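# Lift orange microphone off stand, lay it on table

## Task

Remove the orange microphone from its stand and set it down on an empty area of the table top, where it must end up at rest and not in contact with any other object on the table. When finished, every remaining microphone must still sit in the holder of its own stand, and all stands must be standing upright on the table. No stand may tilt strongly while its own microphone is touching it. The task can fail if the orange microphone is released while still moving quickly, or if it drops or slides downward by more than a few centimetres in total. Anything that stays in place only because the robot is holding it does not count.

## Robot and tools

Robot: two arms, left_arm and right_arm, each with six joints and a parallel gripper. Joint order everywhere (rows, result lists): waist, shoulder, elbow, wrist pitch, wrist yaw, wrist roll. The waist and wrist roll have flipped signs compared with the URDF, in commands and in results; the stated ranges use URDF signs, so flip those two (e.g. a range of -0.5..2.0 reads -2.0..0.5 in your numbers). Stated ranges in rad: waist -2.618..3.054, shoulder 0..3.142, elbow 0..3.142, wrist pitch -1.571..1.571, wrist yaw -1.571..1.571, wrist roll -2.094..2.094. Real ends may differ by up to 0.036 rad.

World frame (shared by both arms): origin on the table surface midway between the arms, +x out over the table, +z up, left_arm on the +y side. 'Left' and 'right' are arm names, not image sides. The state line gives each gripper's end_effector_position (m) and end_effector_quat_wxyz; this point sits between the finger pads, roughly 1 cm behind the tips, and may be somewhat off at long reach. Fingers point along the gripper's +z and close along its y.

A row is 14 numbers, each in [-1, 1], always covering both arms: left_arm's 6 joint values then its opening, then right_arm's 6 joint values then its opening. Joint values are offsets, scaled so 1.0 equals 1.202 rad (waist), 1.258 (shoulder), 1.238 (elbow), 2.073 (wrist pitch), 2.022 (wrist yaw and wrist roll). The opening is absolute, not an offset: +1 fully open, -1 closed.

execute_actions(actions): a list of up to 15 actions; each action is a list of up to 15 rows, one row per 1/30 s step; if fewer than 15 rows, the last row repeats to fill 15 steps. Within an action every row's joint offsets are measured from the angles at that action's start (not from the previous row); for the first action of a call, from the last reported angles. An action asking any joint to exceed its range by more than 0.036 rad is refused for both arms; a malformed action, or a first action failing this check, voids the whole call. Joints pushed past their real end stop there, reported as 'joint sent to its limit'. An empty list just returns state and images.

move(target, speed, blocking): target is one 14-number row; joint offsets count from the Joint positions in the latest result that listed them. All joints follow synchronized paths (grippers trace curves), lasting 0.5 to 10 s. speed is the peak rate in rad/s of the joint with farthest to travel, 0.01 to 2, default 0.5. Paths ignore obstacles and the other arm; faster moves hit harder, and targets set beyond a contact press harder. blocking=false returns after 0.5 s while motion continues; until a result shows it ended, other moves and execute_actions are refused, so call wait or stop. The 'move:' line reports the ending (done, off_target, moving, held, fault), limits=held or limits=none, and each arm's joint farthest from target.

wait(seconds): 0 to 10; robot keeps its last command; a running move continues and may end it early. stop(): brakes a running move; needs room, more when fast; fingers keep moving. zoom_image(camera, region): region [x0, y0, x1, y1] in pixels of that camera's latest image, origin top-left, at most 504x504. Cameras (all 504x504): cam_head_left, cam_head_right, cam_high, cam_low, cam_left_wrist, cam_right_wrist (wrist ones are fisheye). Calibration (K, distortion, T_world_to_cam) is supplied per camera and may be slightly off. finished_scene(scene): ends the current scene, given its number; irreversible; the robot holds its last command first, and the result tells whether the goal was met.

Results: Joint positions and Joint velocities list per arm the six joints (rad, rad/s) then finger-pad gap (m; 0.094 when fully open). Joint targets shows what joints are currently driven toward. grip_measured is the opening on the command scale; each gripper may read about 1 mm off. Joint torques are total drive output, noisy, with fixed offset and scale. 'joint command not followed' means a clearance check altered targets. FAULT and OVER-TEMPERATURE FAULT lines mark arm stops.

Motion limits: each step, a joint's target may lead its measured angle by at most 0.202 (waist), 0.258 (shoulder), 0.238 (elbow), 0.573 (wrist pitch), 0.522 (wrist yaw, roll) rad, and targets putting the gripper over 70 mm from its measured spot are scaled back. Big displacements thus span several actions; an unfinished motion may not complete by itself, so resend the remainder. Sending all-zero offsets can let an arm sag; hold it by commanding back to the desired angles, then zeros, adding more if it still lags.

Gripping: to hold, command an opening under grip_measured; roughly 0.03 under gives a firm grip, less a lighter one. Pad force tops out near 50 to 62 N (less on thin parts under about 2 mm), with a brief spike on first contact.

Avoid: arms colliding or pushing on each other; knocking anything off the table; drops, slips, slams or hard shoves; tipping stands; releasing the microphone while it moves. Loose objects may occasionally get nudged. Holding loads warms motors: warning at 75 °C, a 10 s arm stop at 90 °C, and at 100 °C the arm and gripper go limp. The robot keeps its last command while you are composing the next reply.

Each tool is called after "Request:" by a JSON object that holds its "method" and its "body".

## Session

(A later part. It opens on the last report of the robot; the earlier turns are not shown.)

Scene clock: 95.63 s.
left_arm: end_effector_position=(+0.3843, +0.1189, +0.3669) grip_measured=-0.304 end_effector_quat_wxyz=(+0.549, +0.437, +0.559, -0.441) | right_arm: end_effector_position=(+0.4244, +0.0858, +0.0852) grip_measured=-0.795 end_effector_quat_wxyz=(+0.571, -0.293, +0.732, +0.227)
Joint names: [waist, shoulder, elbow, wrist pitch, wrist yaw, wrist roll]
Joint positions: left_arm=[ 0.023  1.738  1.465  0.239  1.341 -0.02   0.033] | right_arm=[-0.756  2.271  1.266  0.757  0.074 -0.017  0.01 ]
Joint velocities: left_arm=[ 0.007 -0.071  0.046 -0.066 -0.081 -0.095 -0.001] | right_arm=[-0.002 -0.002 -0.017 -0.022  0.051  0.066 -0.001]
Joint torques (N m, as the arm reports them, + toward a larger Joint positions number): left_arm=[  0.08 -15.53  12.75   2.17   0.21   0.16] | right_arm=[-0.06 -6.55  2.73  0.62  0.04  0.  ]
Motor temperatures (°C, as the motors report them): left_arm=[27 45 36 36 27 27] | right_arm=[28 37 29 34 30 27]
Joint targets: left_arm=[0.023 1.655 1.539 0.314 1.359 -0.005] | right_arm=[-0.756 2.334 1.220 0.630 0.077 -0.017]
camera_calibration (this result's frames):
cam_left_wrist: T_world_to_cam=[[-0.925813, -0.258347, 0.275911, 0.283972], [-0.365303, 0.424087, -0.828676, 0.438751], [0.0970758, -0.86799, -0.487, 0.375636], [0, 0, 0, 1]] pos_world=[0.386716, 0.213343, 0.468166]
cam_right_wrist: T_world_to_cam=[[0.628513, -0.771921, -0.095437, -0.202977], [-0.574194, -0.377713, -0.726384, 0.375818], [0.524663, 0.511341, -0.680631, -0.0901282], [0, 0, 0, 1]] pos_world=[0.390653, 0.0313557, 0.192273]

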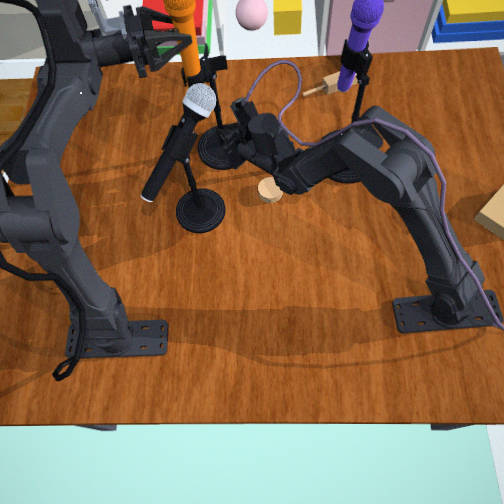

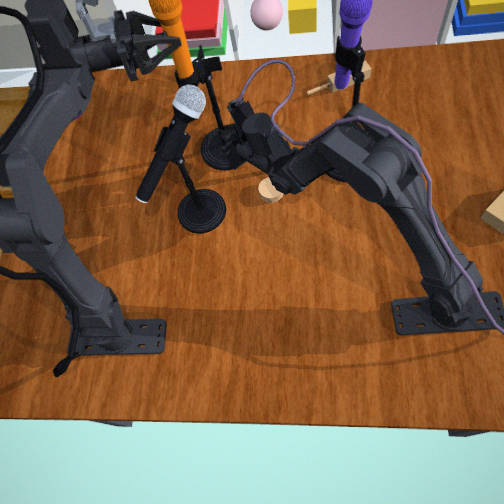

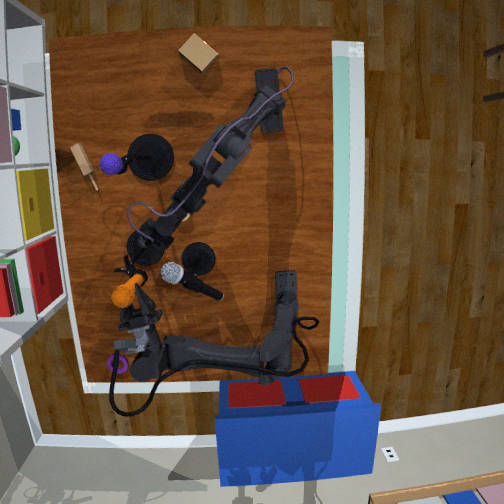

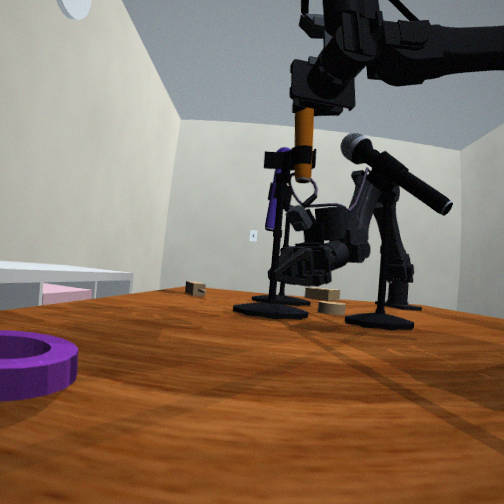

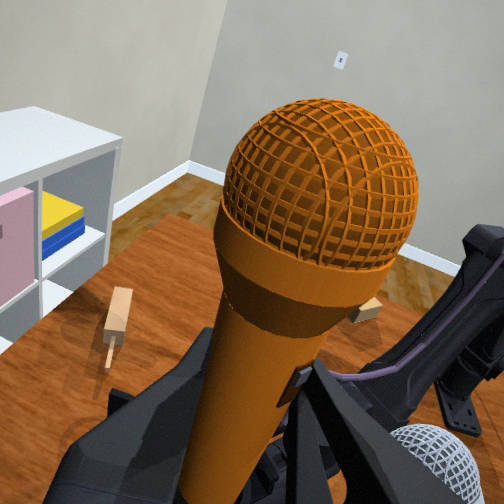

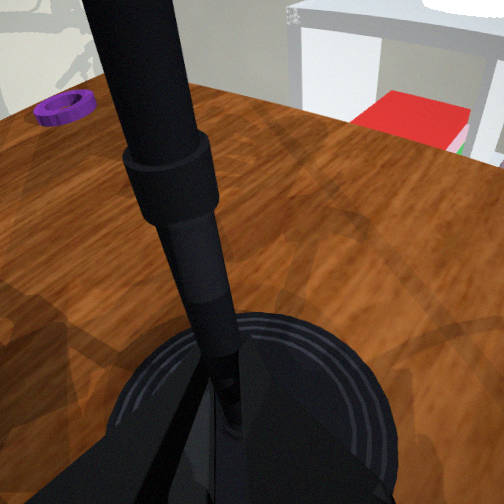

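Request:
{"method": "execute_actions", "body": {"actions": [[[0,-0.07,0.13,0,0.01,0,-0.35,0,0.05,-0.04,-0.06,0,0,-0.85]],[[0,-0.07,0.13,0,0.01,0,-0.35,0,0.05,-0.04,-0.06,0,0,-0.85]],[[0,-0.07,0.13,0,0.01,0,-0.35,0,0.05,-0.04,-0.06,0,0,-0.85]]]}}

Scene clock: 99.37 s.
left_arm: end_effector_position=(+0.3003, +0.1175, +0.5393) grip_measured=-0.304 end_effector_quat_wxyz=(+0.642, +0.529, +0.431, -0.351) | right_arm: end_effector_position=(+0.4241, +0.0861, +0.0854) grip_measured=-0.795 end_effector_quat_wxyz=(+0.574, -0.293, +0.730, +0.229)
Joint names: [waist, shoulder, elbow, wrist pitch, wrist yaw, wrist roll]
Joint positions: left_arm=[ 0.023  1.581  1.832  0.114  1.376 -0.027  0.033] | right_arm=[-0.756  2.274  1.263  0.772  0.072 -0.016  0.01 ]
Joint velocities: left_arm=[ 0.007  0.022 -0.017 -0.066  0.007  0.022 -0.001] | right_arm=[-0.007 -0.022  0.002 -0.022 -0.051  0.022 -0.   ]
Joint torques (N m, as the arm reports them, + toward a larger Joint positions number): left_arm=[ 0.02 -6.84  7.21  1.26 -0.2   0.  ] | right_arm=[-0.06 -6.59  2.51  0.67  0.02 -0.01]
Motor temperatures (°C, as the motors report them): left_arm=[27 46 37 37 27 27] | right_arm=[28 37 29 34 30 27]
Joint targets: left_arm=[0.023 1.578 1.849 0.119 1.368 -0.027] | right_arm=[-0.756 2.336 1.214 0.648 0.072 -0.016]
camera_calibration (this result's frames):
cam_left_wrist: T_world_to_cam=[[-0.966989, -0.226478, -0.116792, 0.378737], [0.00631337, 0.436901, -0.899488, 0.476605], [0.25474, -0.870532, -0.421048, 0.38394], [0, 0, 0, 1]] pos_world=[0.26542, 0.211778, 0.634591]
cam_right_wrist: T_world_to_cam=[[0.630892, -0.769853, -0.0964468, -0.203657], [-0.569301, -0.374875, -0.731686, 0.374037], [0.527135, 0.516522, -0.674784, -0.0919416], [0, 0, 0, 1]] pos_world=[0.389891, 0.0309208, 0.191995]

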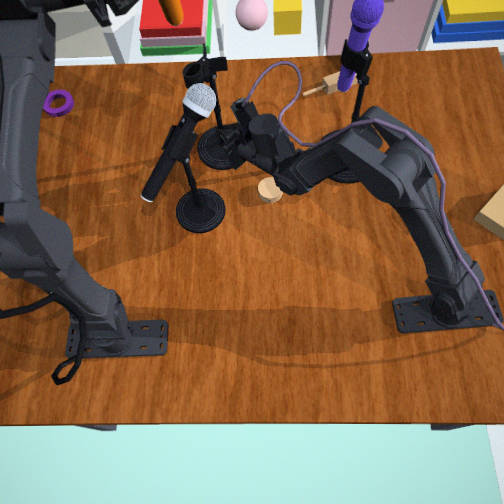

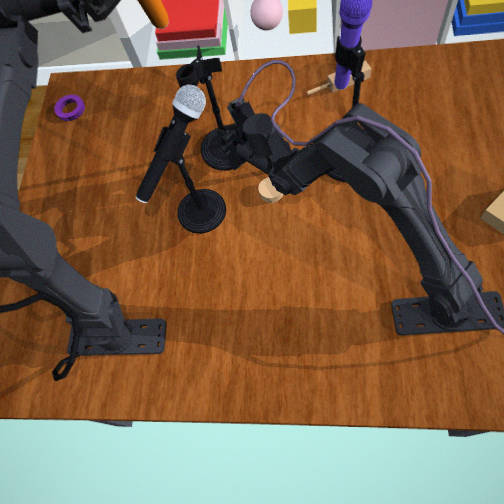

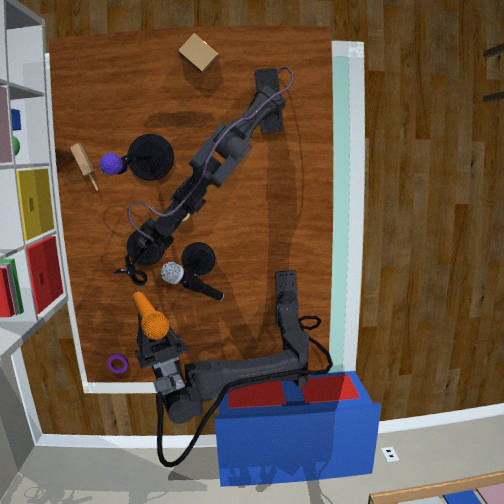

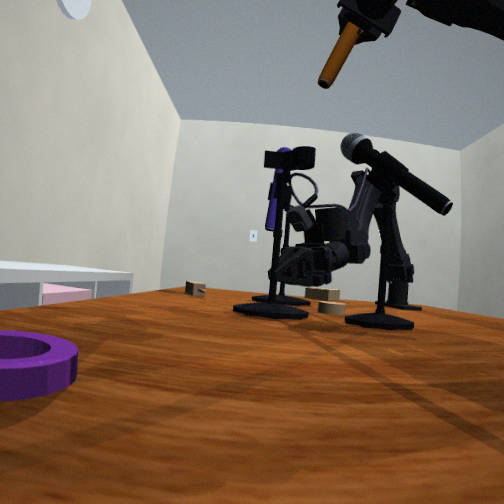

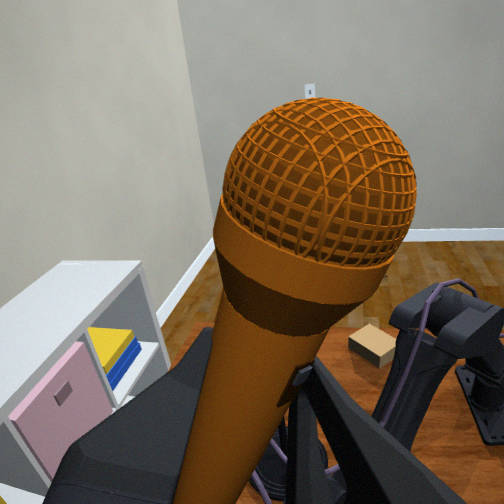

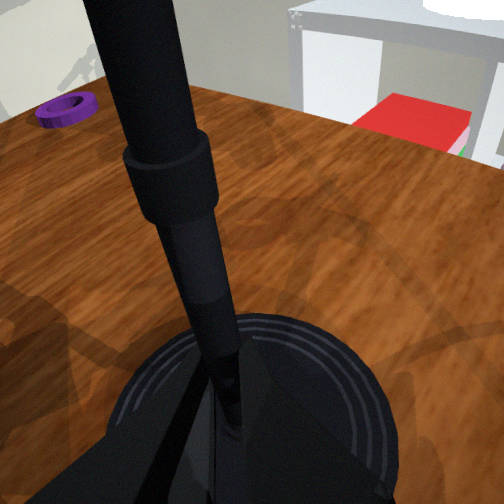

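Request:
{"method": "move", "body": {"target": [-0.186,0,0,-0.57,-0.68,0.013,-0.35,0,0,0,0,0,0,-0.85], "speed": 0.8}}

Request:
{"method": "move", "body": {"target": [0,0.164,-0.44,0,0,0,-0.35,0,0,0,0,0,0,1]}}

Scene clock: 105.60 s.
left_arm: end_effector_position=(+0.3597, +0.3795, +0.3172) grip_measured=-0.304 end_effector_quat_wxyz=(+0.358, -0.096, +0.928, +0.035) | right_arm: end_effector_position=(+0.4244, +0.0866, +0.0881) grip_measured=-0.795 end_effector_quat_wxyz=(+0.577, -0.292, +0.727, +0.231)
Joint names: [waist, shoulder, elbow, wrist pitch, wrist yaw, wrist roll]
Joint positions: left_arm=[-0.195  1.582  1.832 -1.085  0.011 -0.007  0.033] | right_arm=[-0.756  2.273  1.263  0.781  0.072 -0.016  0.01 ]
Joint velocities: left_arm=[ 0.017  0.002 -0.002  0.022 -0.066  0.051  0.001] | right_arm=[ 0.012 -0.012  0.002  0.037  0.022  0.037 -0.001]
Joint torques (N m, as the arm reports them, + toward a larger Joint positions number): left_arm=[-0.42 -6.81  6.16  1.65 -0.07  0.08] | right_arm=[ -0.07 -11.06   6.53   1.77   0.02  -0.01]
Motor temperatures (°C, as the motors report them): left_arm=[27 43 36 36 27 27] | right_arm=[28 38 29 34 30 27]
Joint targets: left_arm=[-0.200 1.581 1.832 -1.067 0.001 -0.001] | right_arm=[-0.756 2.274 1.263 0.772 0.072 -0.016]
move: done; limits=none; left_arm: farthest joint: the wrist pitch, 0.018 radians from its target (1.180 radians at the start); right_arm: farthest joint: the wrist pitch, 0.009 radians from its target (0.000 radians at the start)
camera_calibration (this result's frames):
cam_left_wrist: T_world_to_cam=[[0.412751, -0.89816, 0.151475, 0.143079], [-0.877731, -0.43664, -0.197315, 0.588813], [0.243361, -0.0515128, -0.968567, 0.370351], [0, 0, 0, 1]] pos_world=[0.367634, 0.404685, 0.453218]
cam_right_wrist: T_world_to_cam=[[0.631817, -0.768897, -0.0980008, -0.20359], [-0.564326, -0.369632, -0.738179, 0.374347], [0.531359, 0.521699, -0.667448, -0.0934414], [0, 0, 0, 1]] pos_world=[0.389536, 0.0305794, 0.194016]

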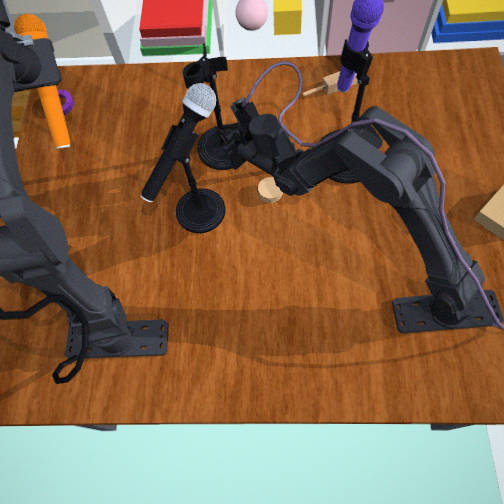

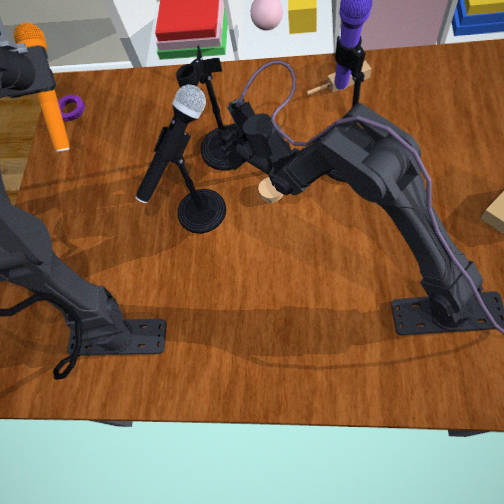

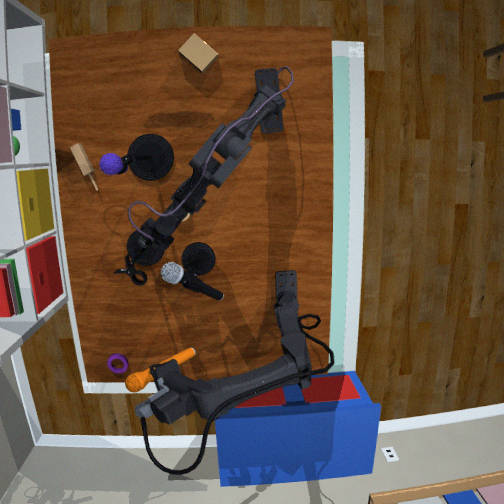

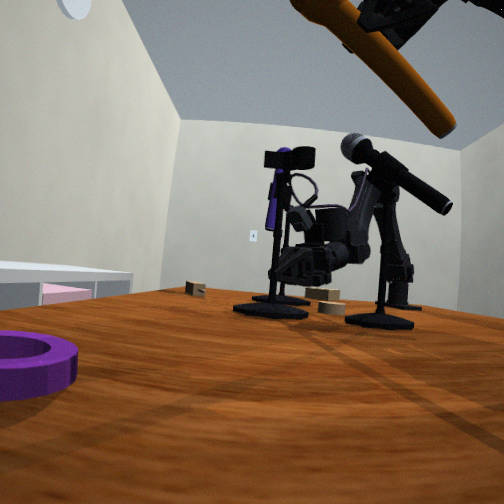

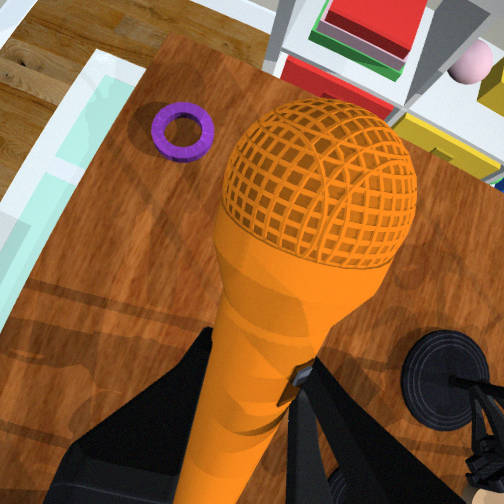

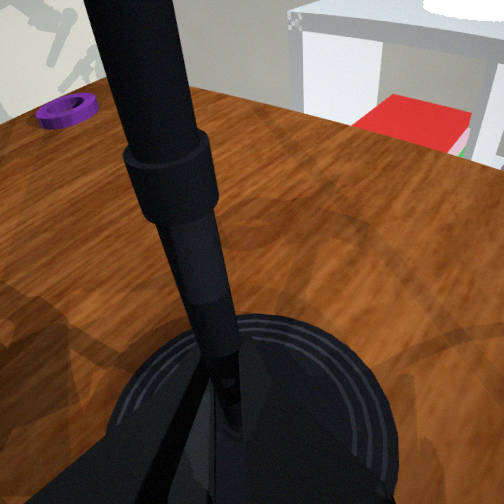

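Scene clock: 107.10 s.
left_arm: end_effector_position=(+0.2632, +0.3581, +0.0587) grip_measured=-0.304 end_effector_quat_wxyz=(-0.018, -0.106, +0.994, -0.008) | right_arm: end_effector_position=(+0.4246, +0.0867, +0.0890) grip_measured=+0.999 end_effector_quat_wxyz=(+0.579, -0.291, +0.726, +0.232)
Joint names: [waist, shoulder, elbow, wrist pitch, wrist yaw, wrist roll]
Joint positions: left_arm=[-0.195  1.8    1.284 -1.092  0.011 -0.007  0.033] | right_arm=[-0.756  2.273  1.263  0.785  0.072 -0.016  0.094]
Joint velocities: left_arm=[-0.012  0.002  0.007  0.037 -0.007  0.066 -0.001] | right_arm=[-0.012  0.007 -0.002 -0.007  0.007  0.022  0.001]
Joint torques (N m, as the arm reports them, + toward a larger Joint positions number): left_arm=[ 0.01 -9.17  5.95  0.29  0.04  0.01] | right_arm=[ -0.06 -11.14   6.53   1.83   0.02  -0.01]
Motor temperatures (°C, as the motors report them): left_arm=[27 42 36 36 27 27] | right_arm=[28 39 29 34 30 27]
Joint targets: left_arm=[-0.195 1.788 1.288 -1.085 0.011 -0.007] | right_arm=[-0.756 2.273 1.263 0.781 0.072 -0.016]
move: done; limits=none; left_arm: farthest joint: the shoulder, 0.012 radians from its target (0.206 radians at the start); right_arm: farthest joint: the wrist pitch, 0.004 radians from its target (0.000 radians at the start)
camera_calibration (this result's frames):
cam_left_wrist: T_world_to_cam=[[0.4583, -0.888036, -0.0368016, 0.198239], [-0.748324, -0.407875, 0.523115, 0.357102], [-0.479555, -0.212204, -0.851467, 0.383261], [0, 0, 0, 1]] pos_world=[0.36017, 0.403026, 0.146824]
cam_right_wrist: T_world_to_cam=[[0.632069, -0.768619, -0.0985618, -0.203549], [-0.562436, -0.367538, -0.740663, 0.374404], [0.533062, 0.523585, -0.664608, -0.0941243], [0, 0, 0, 1]] pos_world=[0.389409, 0.0304387, 0.19469]

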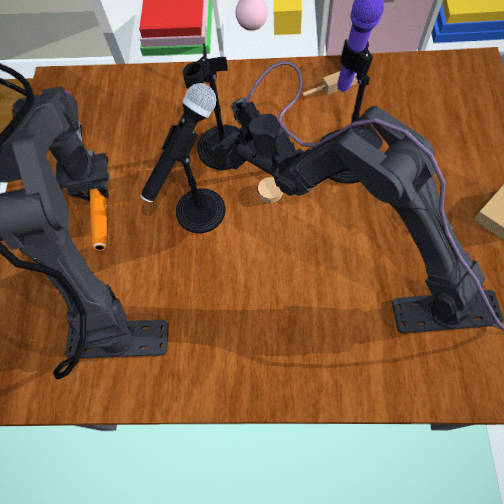

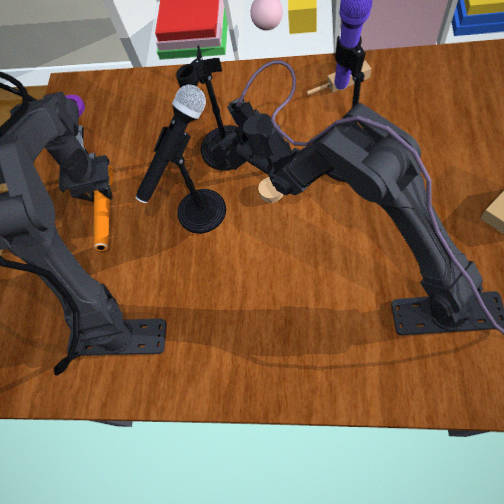

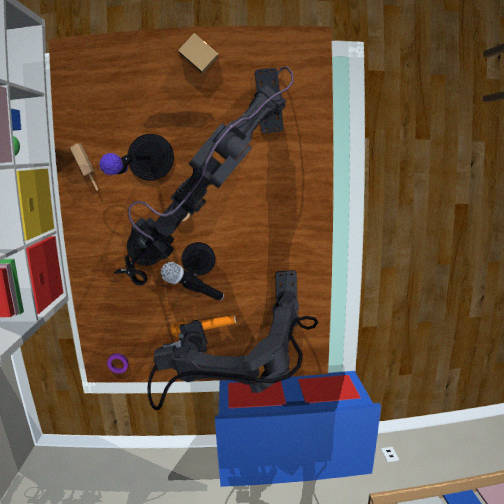

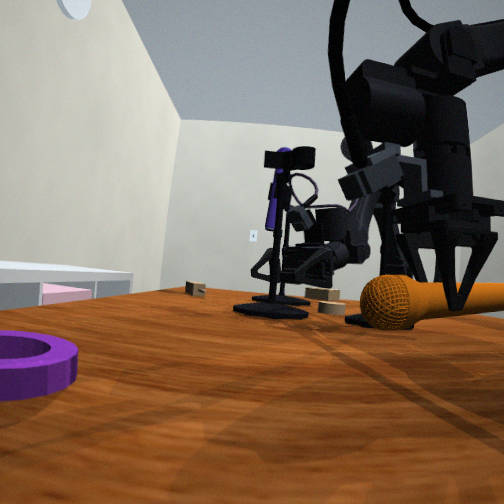

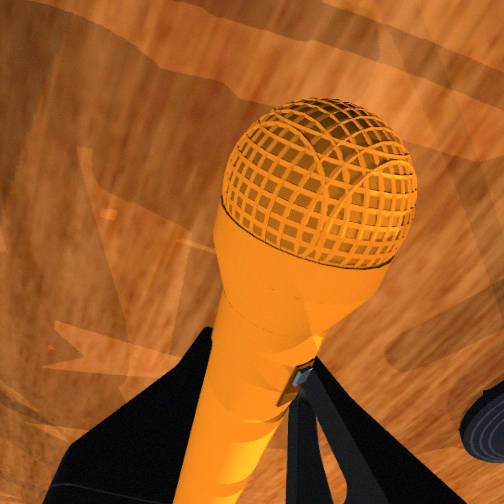

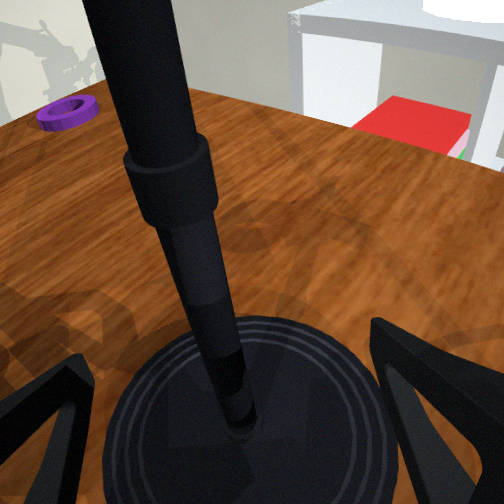

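Request:
{"method": "move", "body": {"target": [0,0.08,0,0.1,0,0,-0.35,0,-0.215,-0.31,0.03,0,0,1], "speed": 0.3}}

Scene clock: 112.17 s.
left_arm: end_effector_position=(+0.3036, +0.3671, +0.0299) grip_measured=-0.304 end_effector_quat_wxyz=(+0.032, -0.105, +0.994, -0.002) | right_arm: end_effector_position=(+0.3707, +0.0271, +0.0942) grip_measured=+0.999 end_effector_quat_wxyz=(+0.561, -0.298, +0.739, +0.223)
Joint names: [waist, shoulder, elbow, wrist pitch, wrist yaw, wrist roll]
Joint positions: left_arm=[-0.195  1.894  1.284 -0.897  0.011 -0.007  0.033] | right_arm=[-0.756  2.019  0.894  0.851  0.072 -0.016  0.094]
Joint velocities: left_arm=[-0.007  0.007 -0.007  0.037  0.095  0.066  0.001] | right_arm=[-0.007 -0.012 -0.002  0.037 -0.037  0.007  0.   ]
Joint torques (N m, as the arm reports them, + toward a larger Joint positions number): left_arm=[ 0.02 -8.5   5.57  0.56  0.03  0.  ] | right_arm=[ -0.07 -10.09   4.72   1.8    0.02  -0.01]
Motor temperatures (°C, as the motors report them): left_arm=[27 42 35 35 27 27] | right_arm=[28 41 29 35 30 27]
Joint targets: left_arm=[-0.195 1.901 1.284 -0.884 0.011 -0.007] | right_arm=[-0.756 2.003 0.879 0.847 0.072 -0.016]
move: done; limits=none; left_arm: farthest joint: the wrist pitch, 0.012 radians from its target (0.206 radians at the start); right_arm: farthest joint: the shoulder, 0.017 radians from its target (0.271 radians at the start)
camera_calibration (this result's frames):
cam_left_wrist: T_world_to_cam=[[0.460656, -0.887512, -0.0109107, 0.184961], [-0.795777, -0.418423, 0.437792, 0.426859], [-0.393111, -0.192989, -0.89901, 0.34818], [0, 0, 0, 1]] pos_world=[0.391354, 0.409958, 0.12816]
cam_right_wrist: T_world_to_cam=[[0.628962, -0.772059, -0.0912763, -0.214285], [-0.586145, -0.393795, -0.708068, 0.332425], [0.510726, 0.498849, -0.700221, -0.0184673], [0, 0, 0, 1]] pos_world=[0.339058, -0.0253214, 0.202889]

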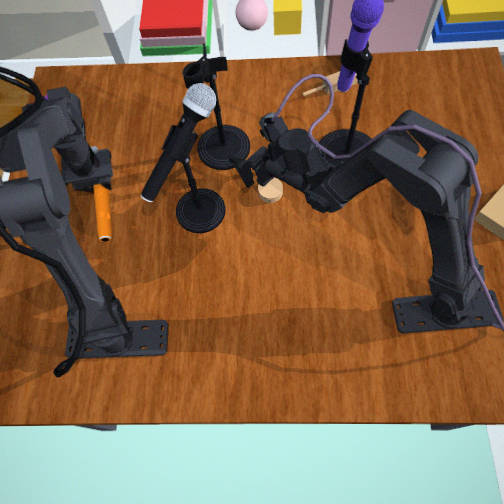

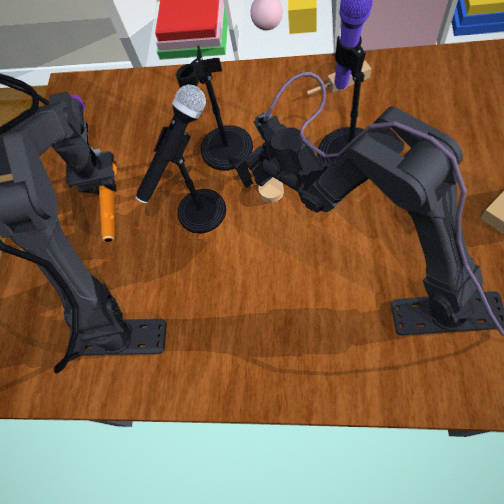

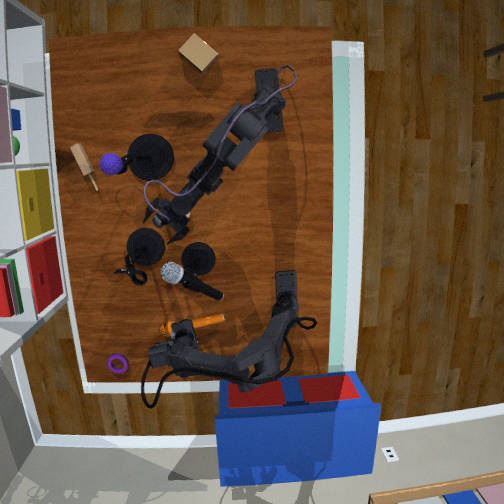

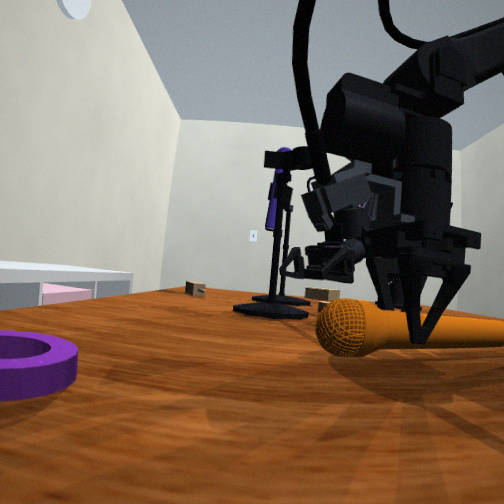

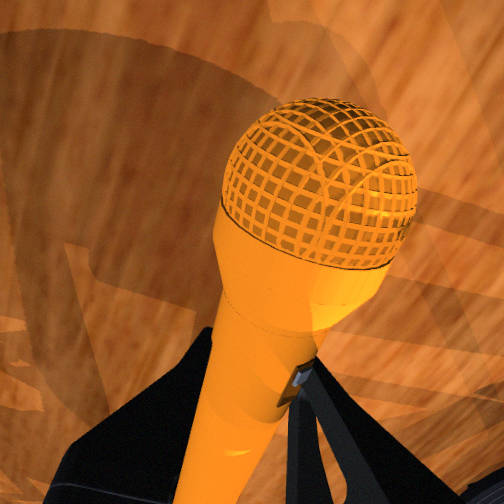

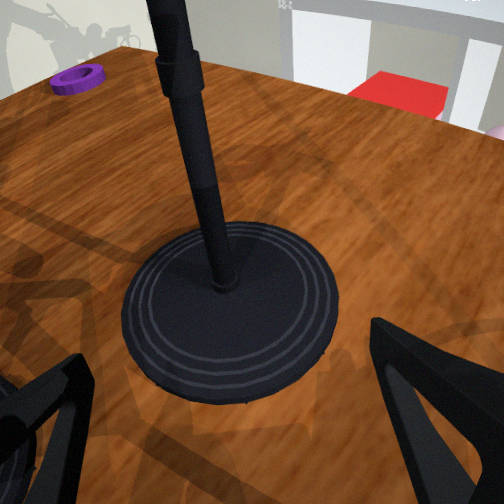

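Request:
{"method": "move", "body": {"target": [0,0.02,0,0.015,0,0,-0.35,0,0,0,0,0,0,1], "speed": 0.1}}

Request:
{"method": "move", "body": {"target": [0,0,0,0,0,0,0.6,0,0,0,0,0,0,1]}}

Request:
{"method": "move", "body": {"target": [0,-0.2,0,-0.1,0,0,0.6,0,0,0,0,0,0,1]}}

Scene clock: 116.00 s.
left_arm: end_effector_position=(+0.3077, +0.3680, +0.0280) grip_measured=-0.304 end_effector_quat_wxyz=(+0.039, -0.105, +0.994, -0.001) | right_arm: end_effector_position=(+0.3709, +0.0272, +0.0950) grip_measured=+0.999 end_effector_quat_wxyz=(+0.562, -0.297, +0.738, +0.224)
Joint names: [waist, shoulder, elbow, wrist pitch, wrist yaw, wrist roll]
Joint positions: left_arm=[-0.195  1.9    1.284 -0.877  0.011 -0.007  0.033] | right_arm=[-0.756  2.019  0.894  0.854  0.072 -0.016  0.094]
Joint velocities: left_arm=[ 0.002  0.007 -0.017 -0.007  0.037 -0.051  0.001] | right_arm=[ 0.012 -0.007  0.007 -0.095 -0.022 -0.007 -0.   ]
Joint torques (N m, as the arm reports them, + toward a larger Joint positions number): left_arm=[ 0.03 -7.64  5.56  0.57  0.04  0.  ] | right_arm=[-0.07 -8.89  6.    1.82  0.02 -0.01]
Motor temperatures (°C, as the motors report them): left_arm=[27 41 35 34 27 27] | right_arm=[28 41 29 36 30 27]
Joint targets: left_arm=[-0.195 1.919 1.284 -0.866 0.011 -0.007] | right_arm=[-0.756 2.019 0.894 0.850 0.072 -0.016]
move: done; limits=none; left_arm: farthest joint: the shoulder, 0.019 radians from its target (0.026 radians at the start); right_arm: farthest joint: the wrist pitch, 0.003 radians from its target (0.000 radians at the start)
camera_calibration (this result's frames):
cam_left_wrist: T_world_to_cam=[[0.46077, -0.887486, -0.00767334, 0.183723], [-0.801089, -0.419604, 0.426835, 0.433751], [-0.38203, -0.190526, -0.904297, 0.344027], [0, 0, 0, 1]] pos_world=[0.394248, 0.410601, 0.127372]
cam_right_wrist: T_world_to_cam=[[0.629173, -0.771826, -0.0917959, -0.214211], [-0.584513, -0.391988, -0.710416, 0.332732], [0.512334, 0.50063, -0.69777, -0.0189345], [0, 0, 0, 1]] pos_world=[0.338963, -0.0254275, 0.203502]

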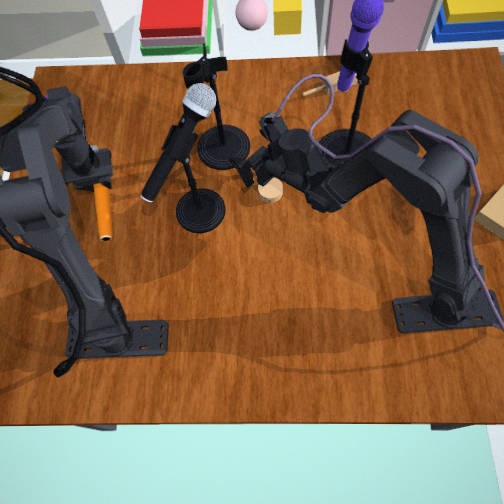

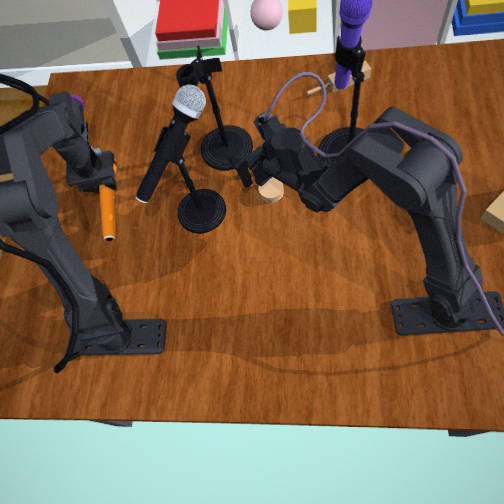

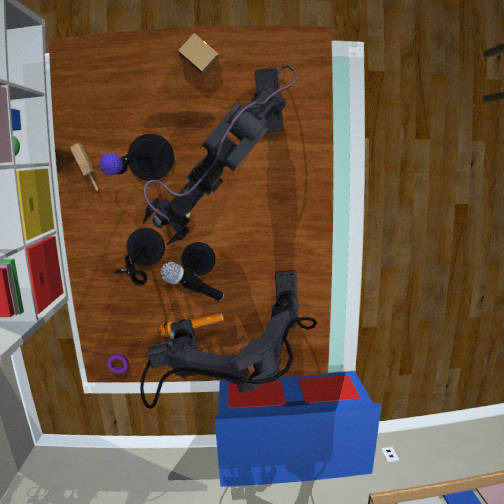

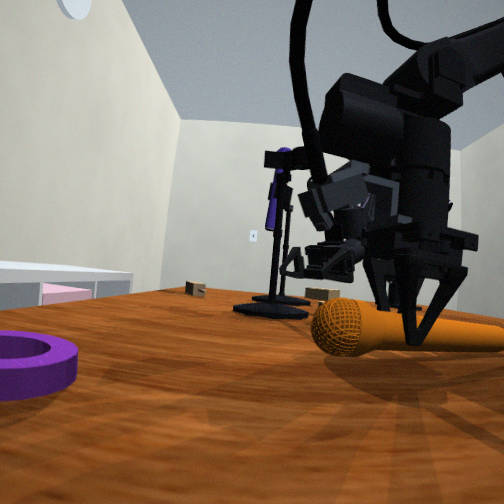

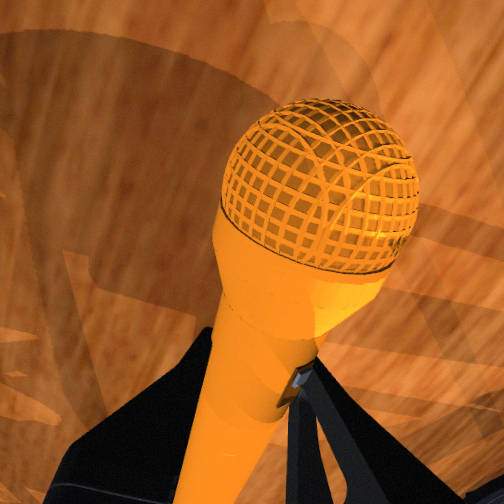

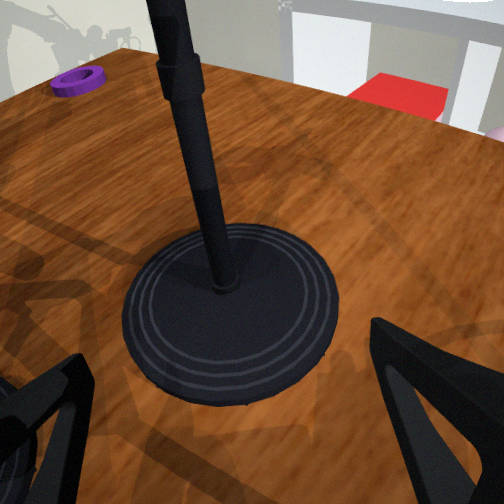

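Scene clock: 116.50 s.
left_arm: end_effector_position=(+0.3077, +0.3680, +0.0280) grip_measured=+0.597 end_effector_quat_wxyz=(+0.039, -0.105, +0.994, -0.001) | right_arm: end_effector_position=(+0.3710, +0.0274, +0.0958) grip_measured=+0.999 end_effector_quat_wxyz=(+0.564, -0.297, +0.737, +0.225)
Joint names: [waist, shoulder, elbow, wrist pitch, wrist yaw, wrist roll]
Joint positions: left_arm=[-0.195  1.9    1.284 -0.877  0.011 -0.007  0.075] | right_arm=[-0.756  2.019  0.894  0.857  0.072 -0.016  0.094]
Joint velocities: left_arm=[ 0.022 -0.007 -0.012 -0.081 -0.022  0.007  0.001] | right_arm=[-0.012  0.017 -0.017 -0.007 -0.022  0.051 -0.001]
Joint torques (N m, as the arm reports them, + toward a larger Joint positions number): left_arm=[ 0.02 -9.14  5.58  0.48  0.04  0.01] | right_arm=[-0.07 -8.88  5.98  1.82  0.02 -0.01]
Motor temperatures (°C, as the motors report them): left_arm=[27 41 35 34 27 27] | right_arm=[28 41 29 36 30 27]
Joint targets: left_arm=[-0.195 1.900 1.284 -0.878 0.011 -0.007] | right_arm=[-0.756 2.019 0.894 0.854 0.072 -0.016]
move: done; limits=none; left_arm: farthest joint: the waist, 0.000 radians from its target (0.000 radians at the start); right_arm: farthest joint: the wrist pitch, 0.003 radians from its target (0.000 radians at the start)
camera_calibration (this result's frames):
cam_left_wrist: T_world_to_cam=[[0.46077, -0.887486, -0.00767334, 0.183723], [-0.801089, -0.419604, 0.426835, 0.433751], [-0.38203, -0.190526, -0.904297, 0.344027], [0, 0, 0, 1]] pos_world=[0.394248, 0.410601, 0.127372]
cam_right_wrist: T_world_to_cam=[[0.629384, -0.771591, -0.0923144, -0.214136], [-0.582876, -0.390174, -0.712755, 0.333037], [0.513937, 0.502405, -0.695312, -0.0194027], [0, 0, 0, 1]] pos_world=[0.338865, -0.0255352, 0.204115]

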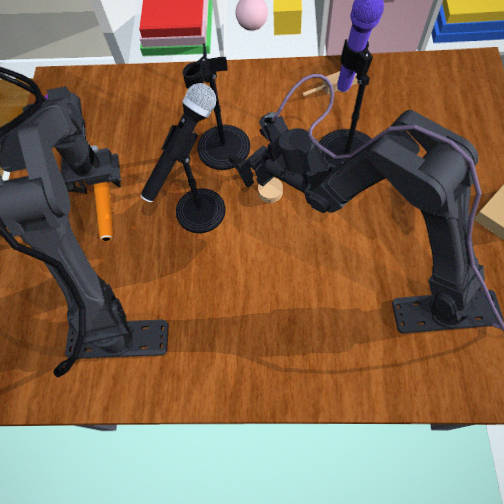

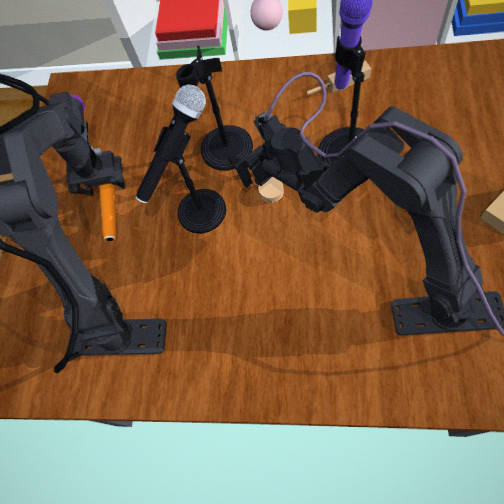

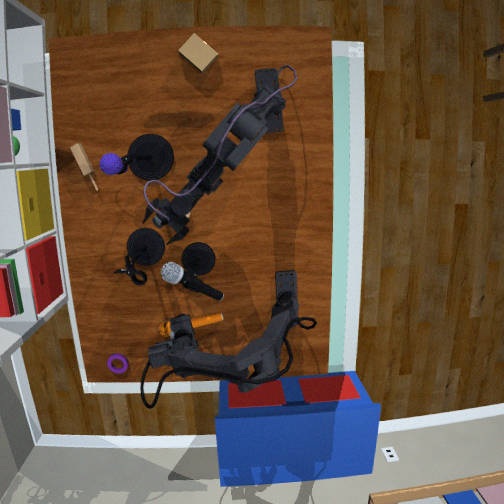

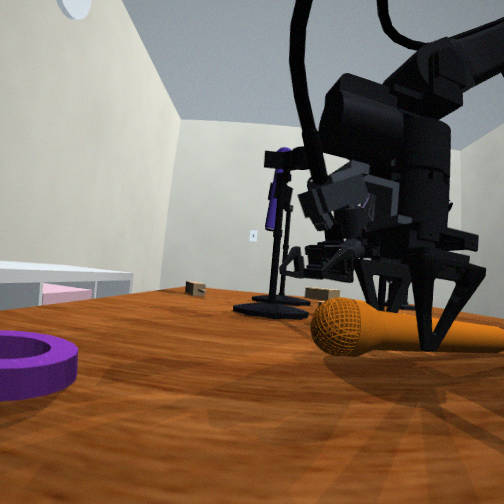

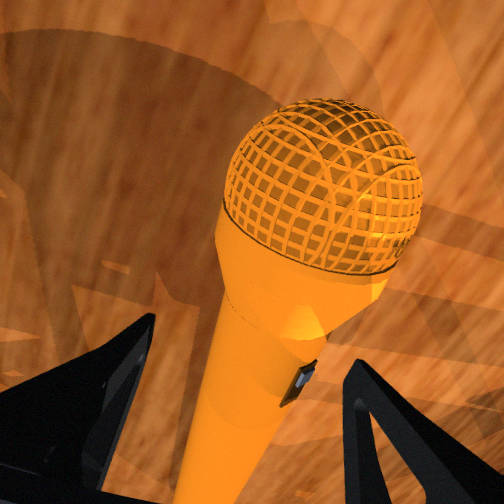

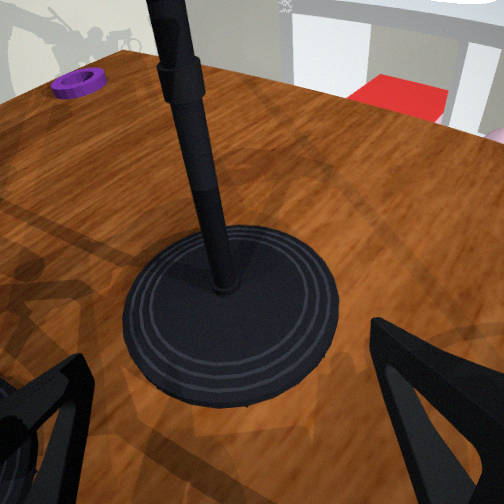

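Scene clock: 117.73 s.
left_arm: end_effector_position=(+0.2726, +0.3602, +0.1003) grip_measured=+0.597 end_effector_quat_wxyz=(+0.060, -0.105, +0.993, +0.001) | right_arm: end_effector_position=(+0.3712, +0.0276, +0.0966) grip_measured=+0.999 end_effector_quat_wxyz=(+0.565, -0.297, +0.736, +0.225)
Joint names: [waist, shoulder, elbow, wrist pitch, wrist yaw, wrist roll]
Joint positions: left_arm=[-0.195  1.661  1.284 -1.075  0.011 -0.007  0.075] | right_arm=[-0.756  2.019  0.894  0.861  0.072 -0.016  0.094]
Joint velocities: left_arm=[ 0.002  0.002  0.002 -0.022  0.051  0.037 -0.001] | right_arm=[ 0.002 -0.022  0.007  0.022  0.007 -0.007 -0.   ]
Joint torques (N m, as the arm reports them, + toward a larger Joint positions number): left_arm=[ 0.02 -8.37  5.91  0.43  0.03  0.  ] | right_arm=[-0.06 -8.89  5.99  1.83  0.02 -0.01]
Motor temperatures (°C, as the motors report them): left_arm=[27 41 35 34 27 27] | right_arm=[28 41 29 36 30 27]
Joint targets: left_arm=[-0.195 1.649 1.284 -1.085 0.011 -0.007] | right_arm=[-0.756 2.019 0.894 0.857 0.072 -0.016]
move: done; limits=none; left_arm: farthest joint: the shoulder, 0.013 radians from its target (0.252 radians at the start); right_arm: farthest joint: the wrist pitch, 0.004 radians from its target (0.000 radians at the start)
camera_calibration (this result's frames):
cam_left_wrist: T_world_to_cam=[[0.460863, -0.887466, 0.00312379, 0.192405], [-0.817818, -0.423323, 0.389835, 0.381103], [-0.344643, -0.182215, -0.920879, 0.38305], [0, 0, 0, 1]] pos_world=[0.355016, 0.40188, 0.203574]
cam_right_wrist: T_world_to_cam=[[0.629597, -0.771356, -0.0928318, -0.214062], [-0.581233, -0.388355, -0.715086, 0.333341], [0.515534, 0.504173, -0.692845, -0.019872], [0, 0, 0, 1]] pos_world=[0.338767, -0.0256444, 0.204728]

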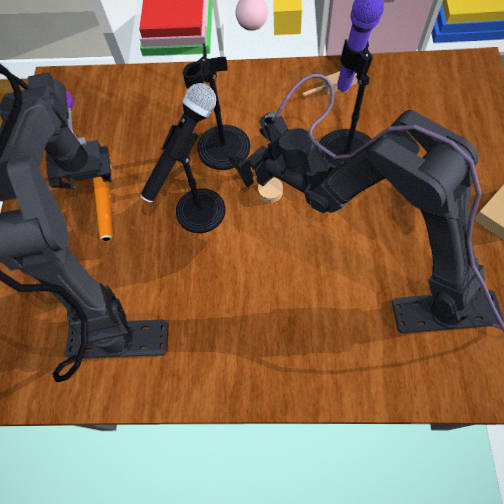

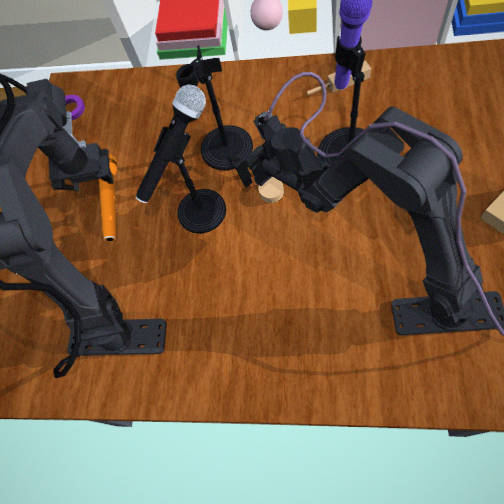

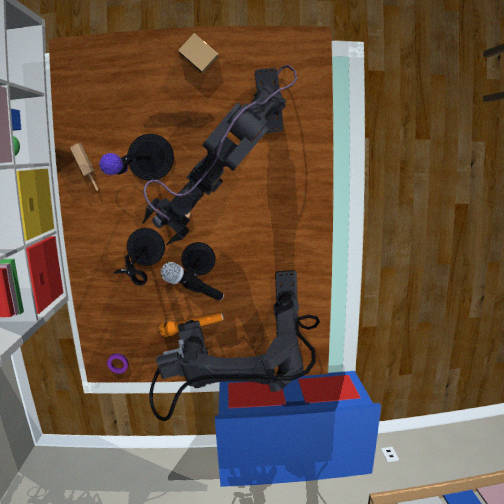

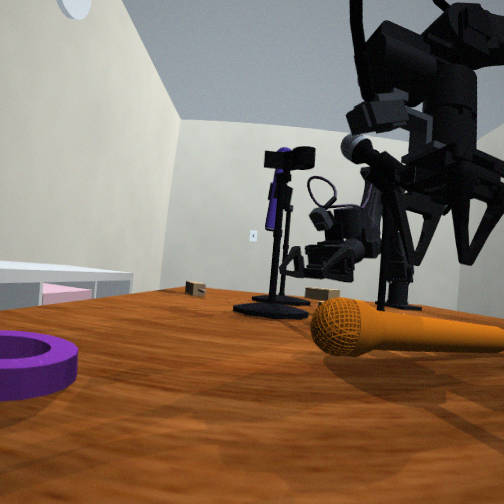

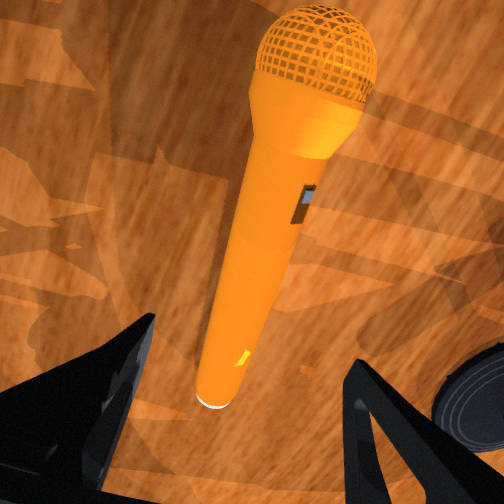

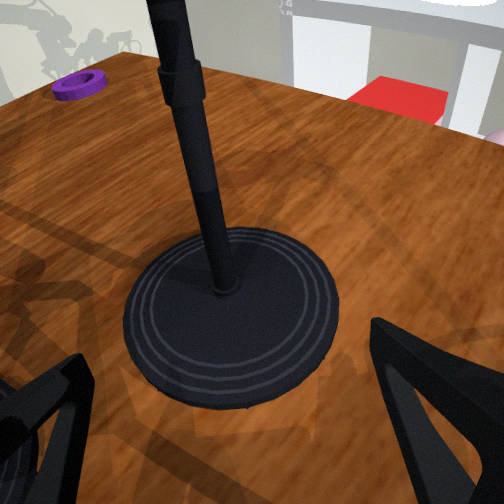

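Request:
{"method": "finished_scene", "body": {"scene": 1}}

The scene is finished: the task was done.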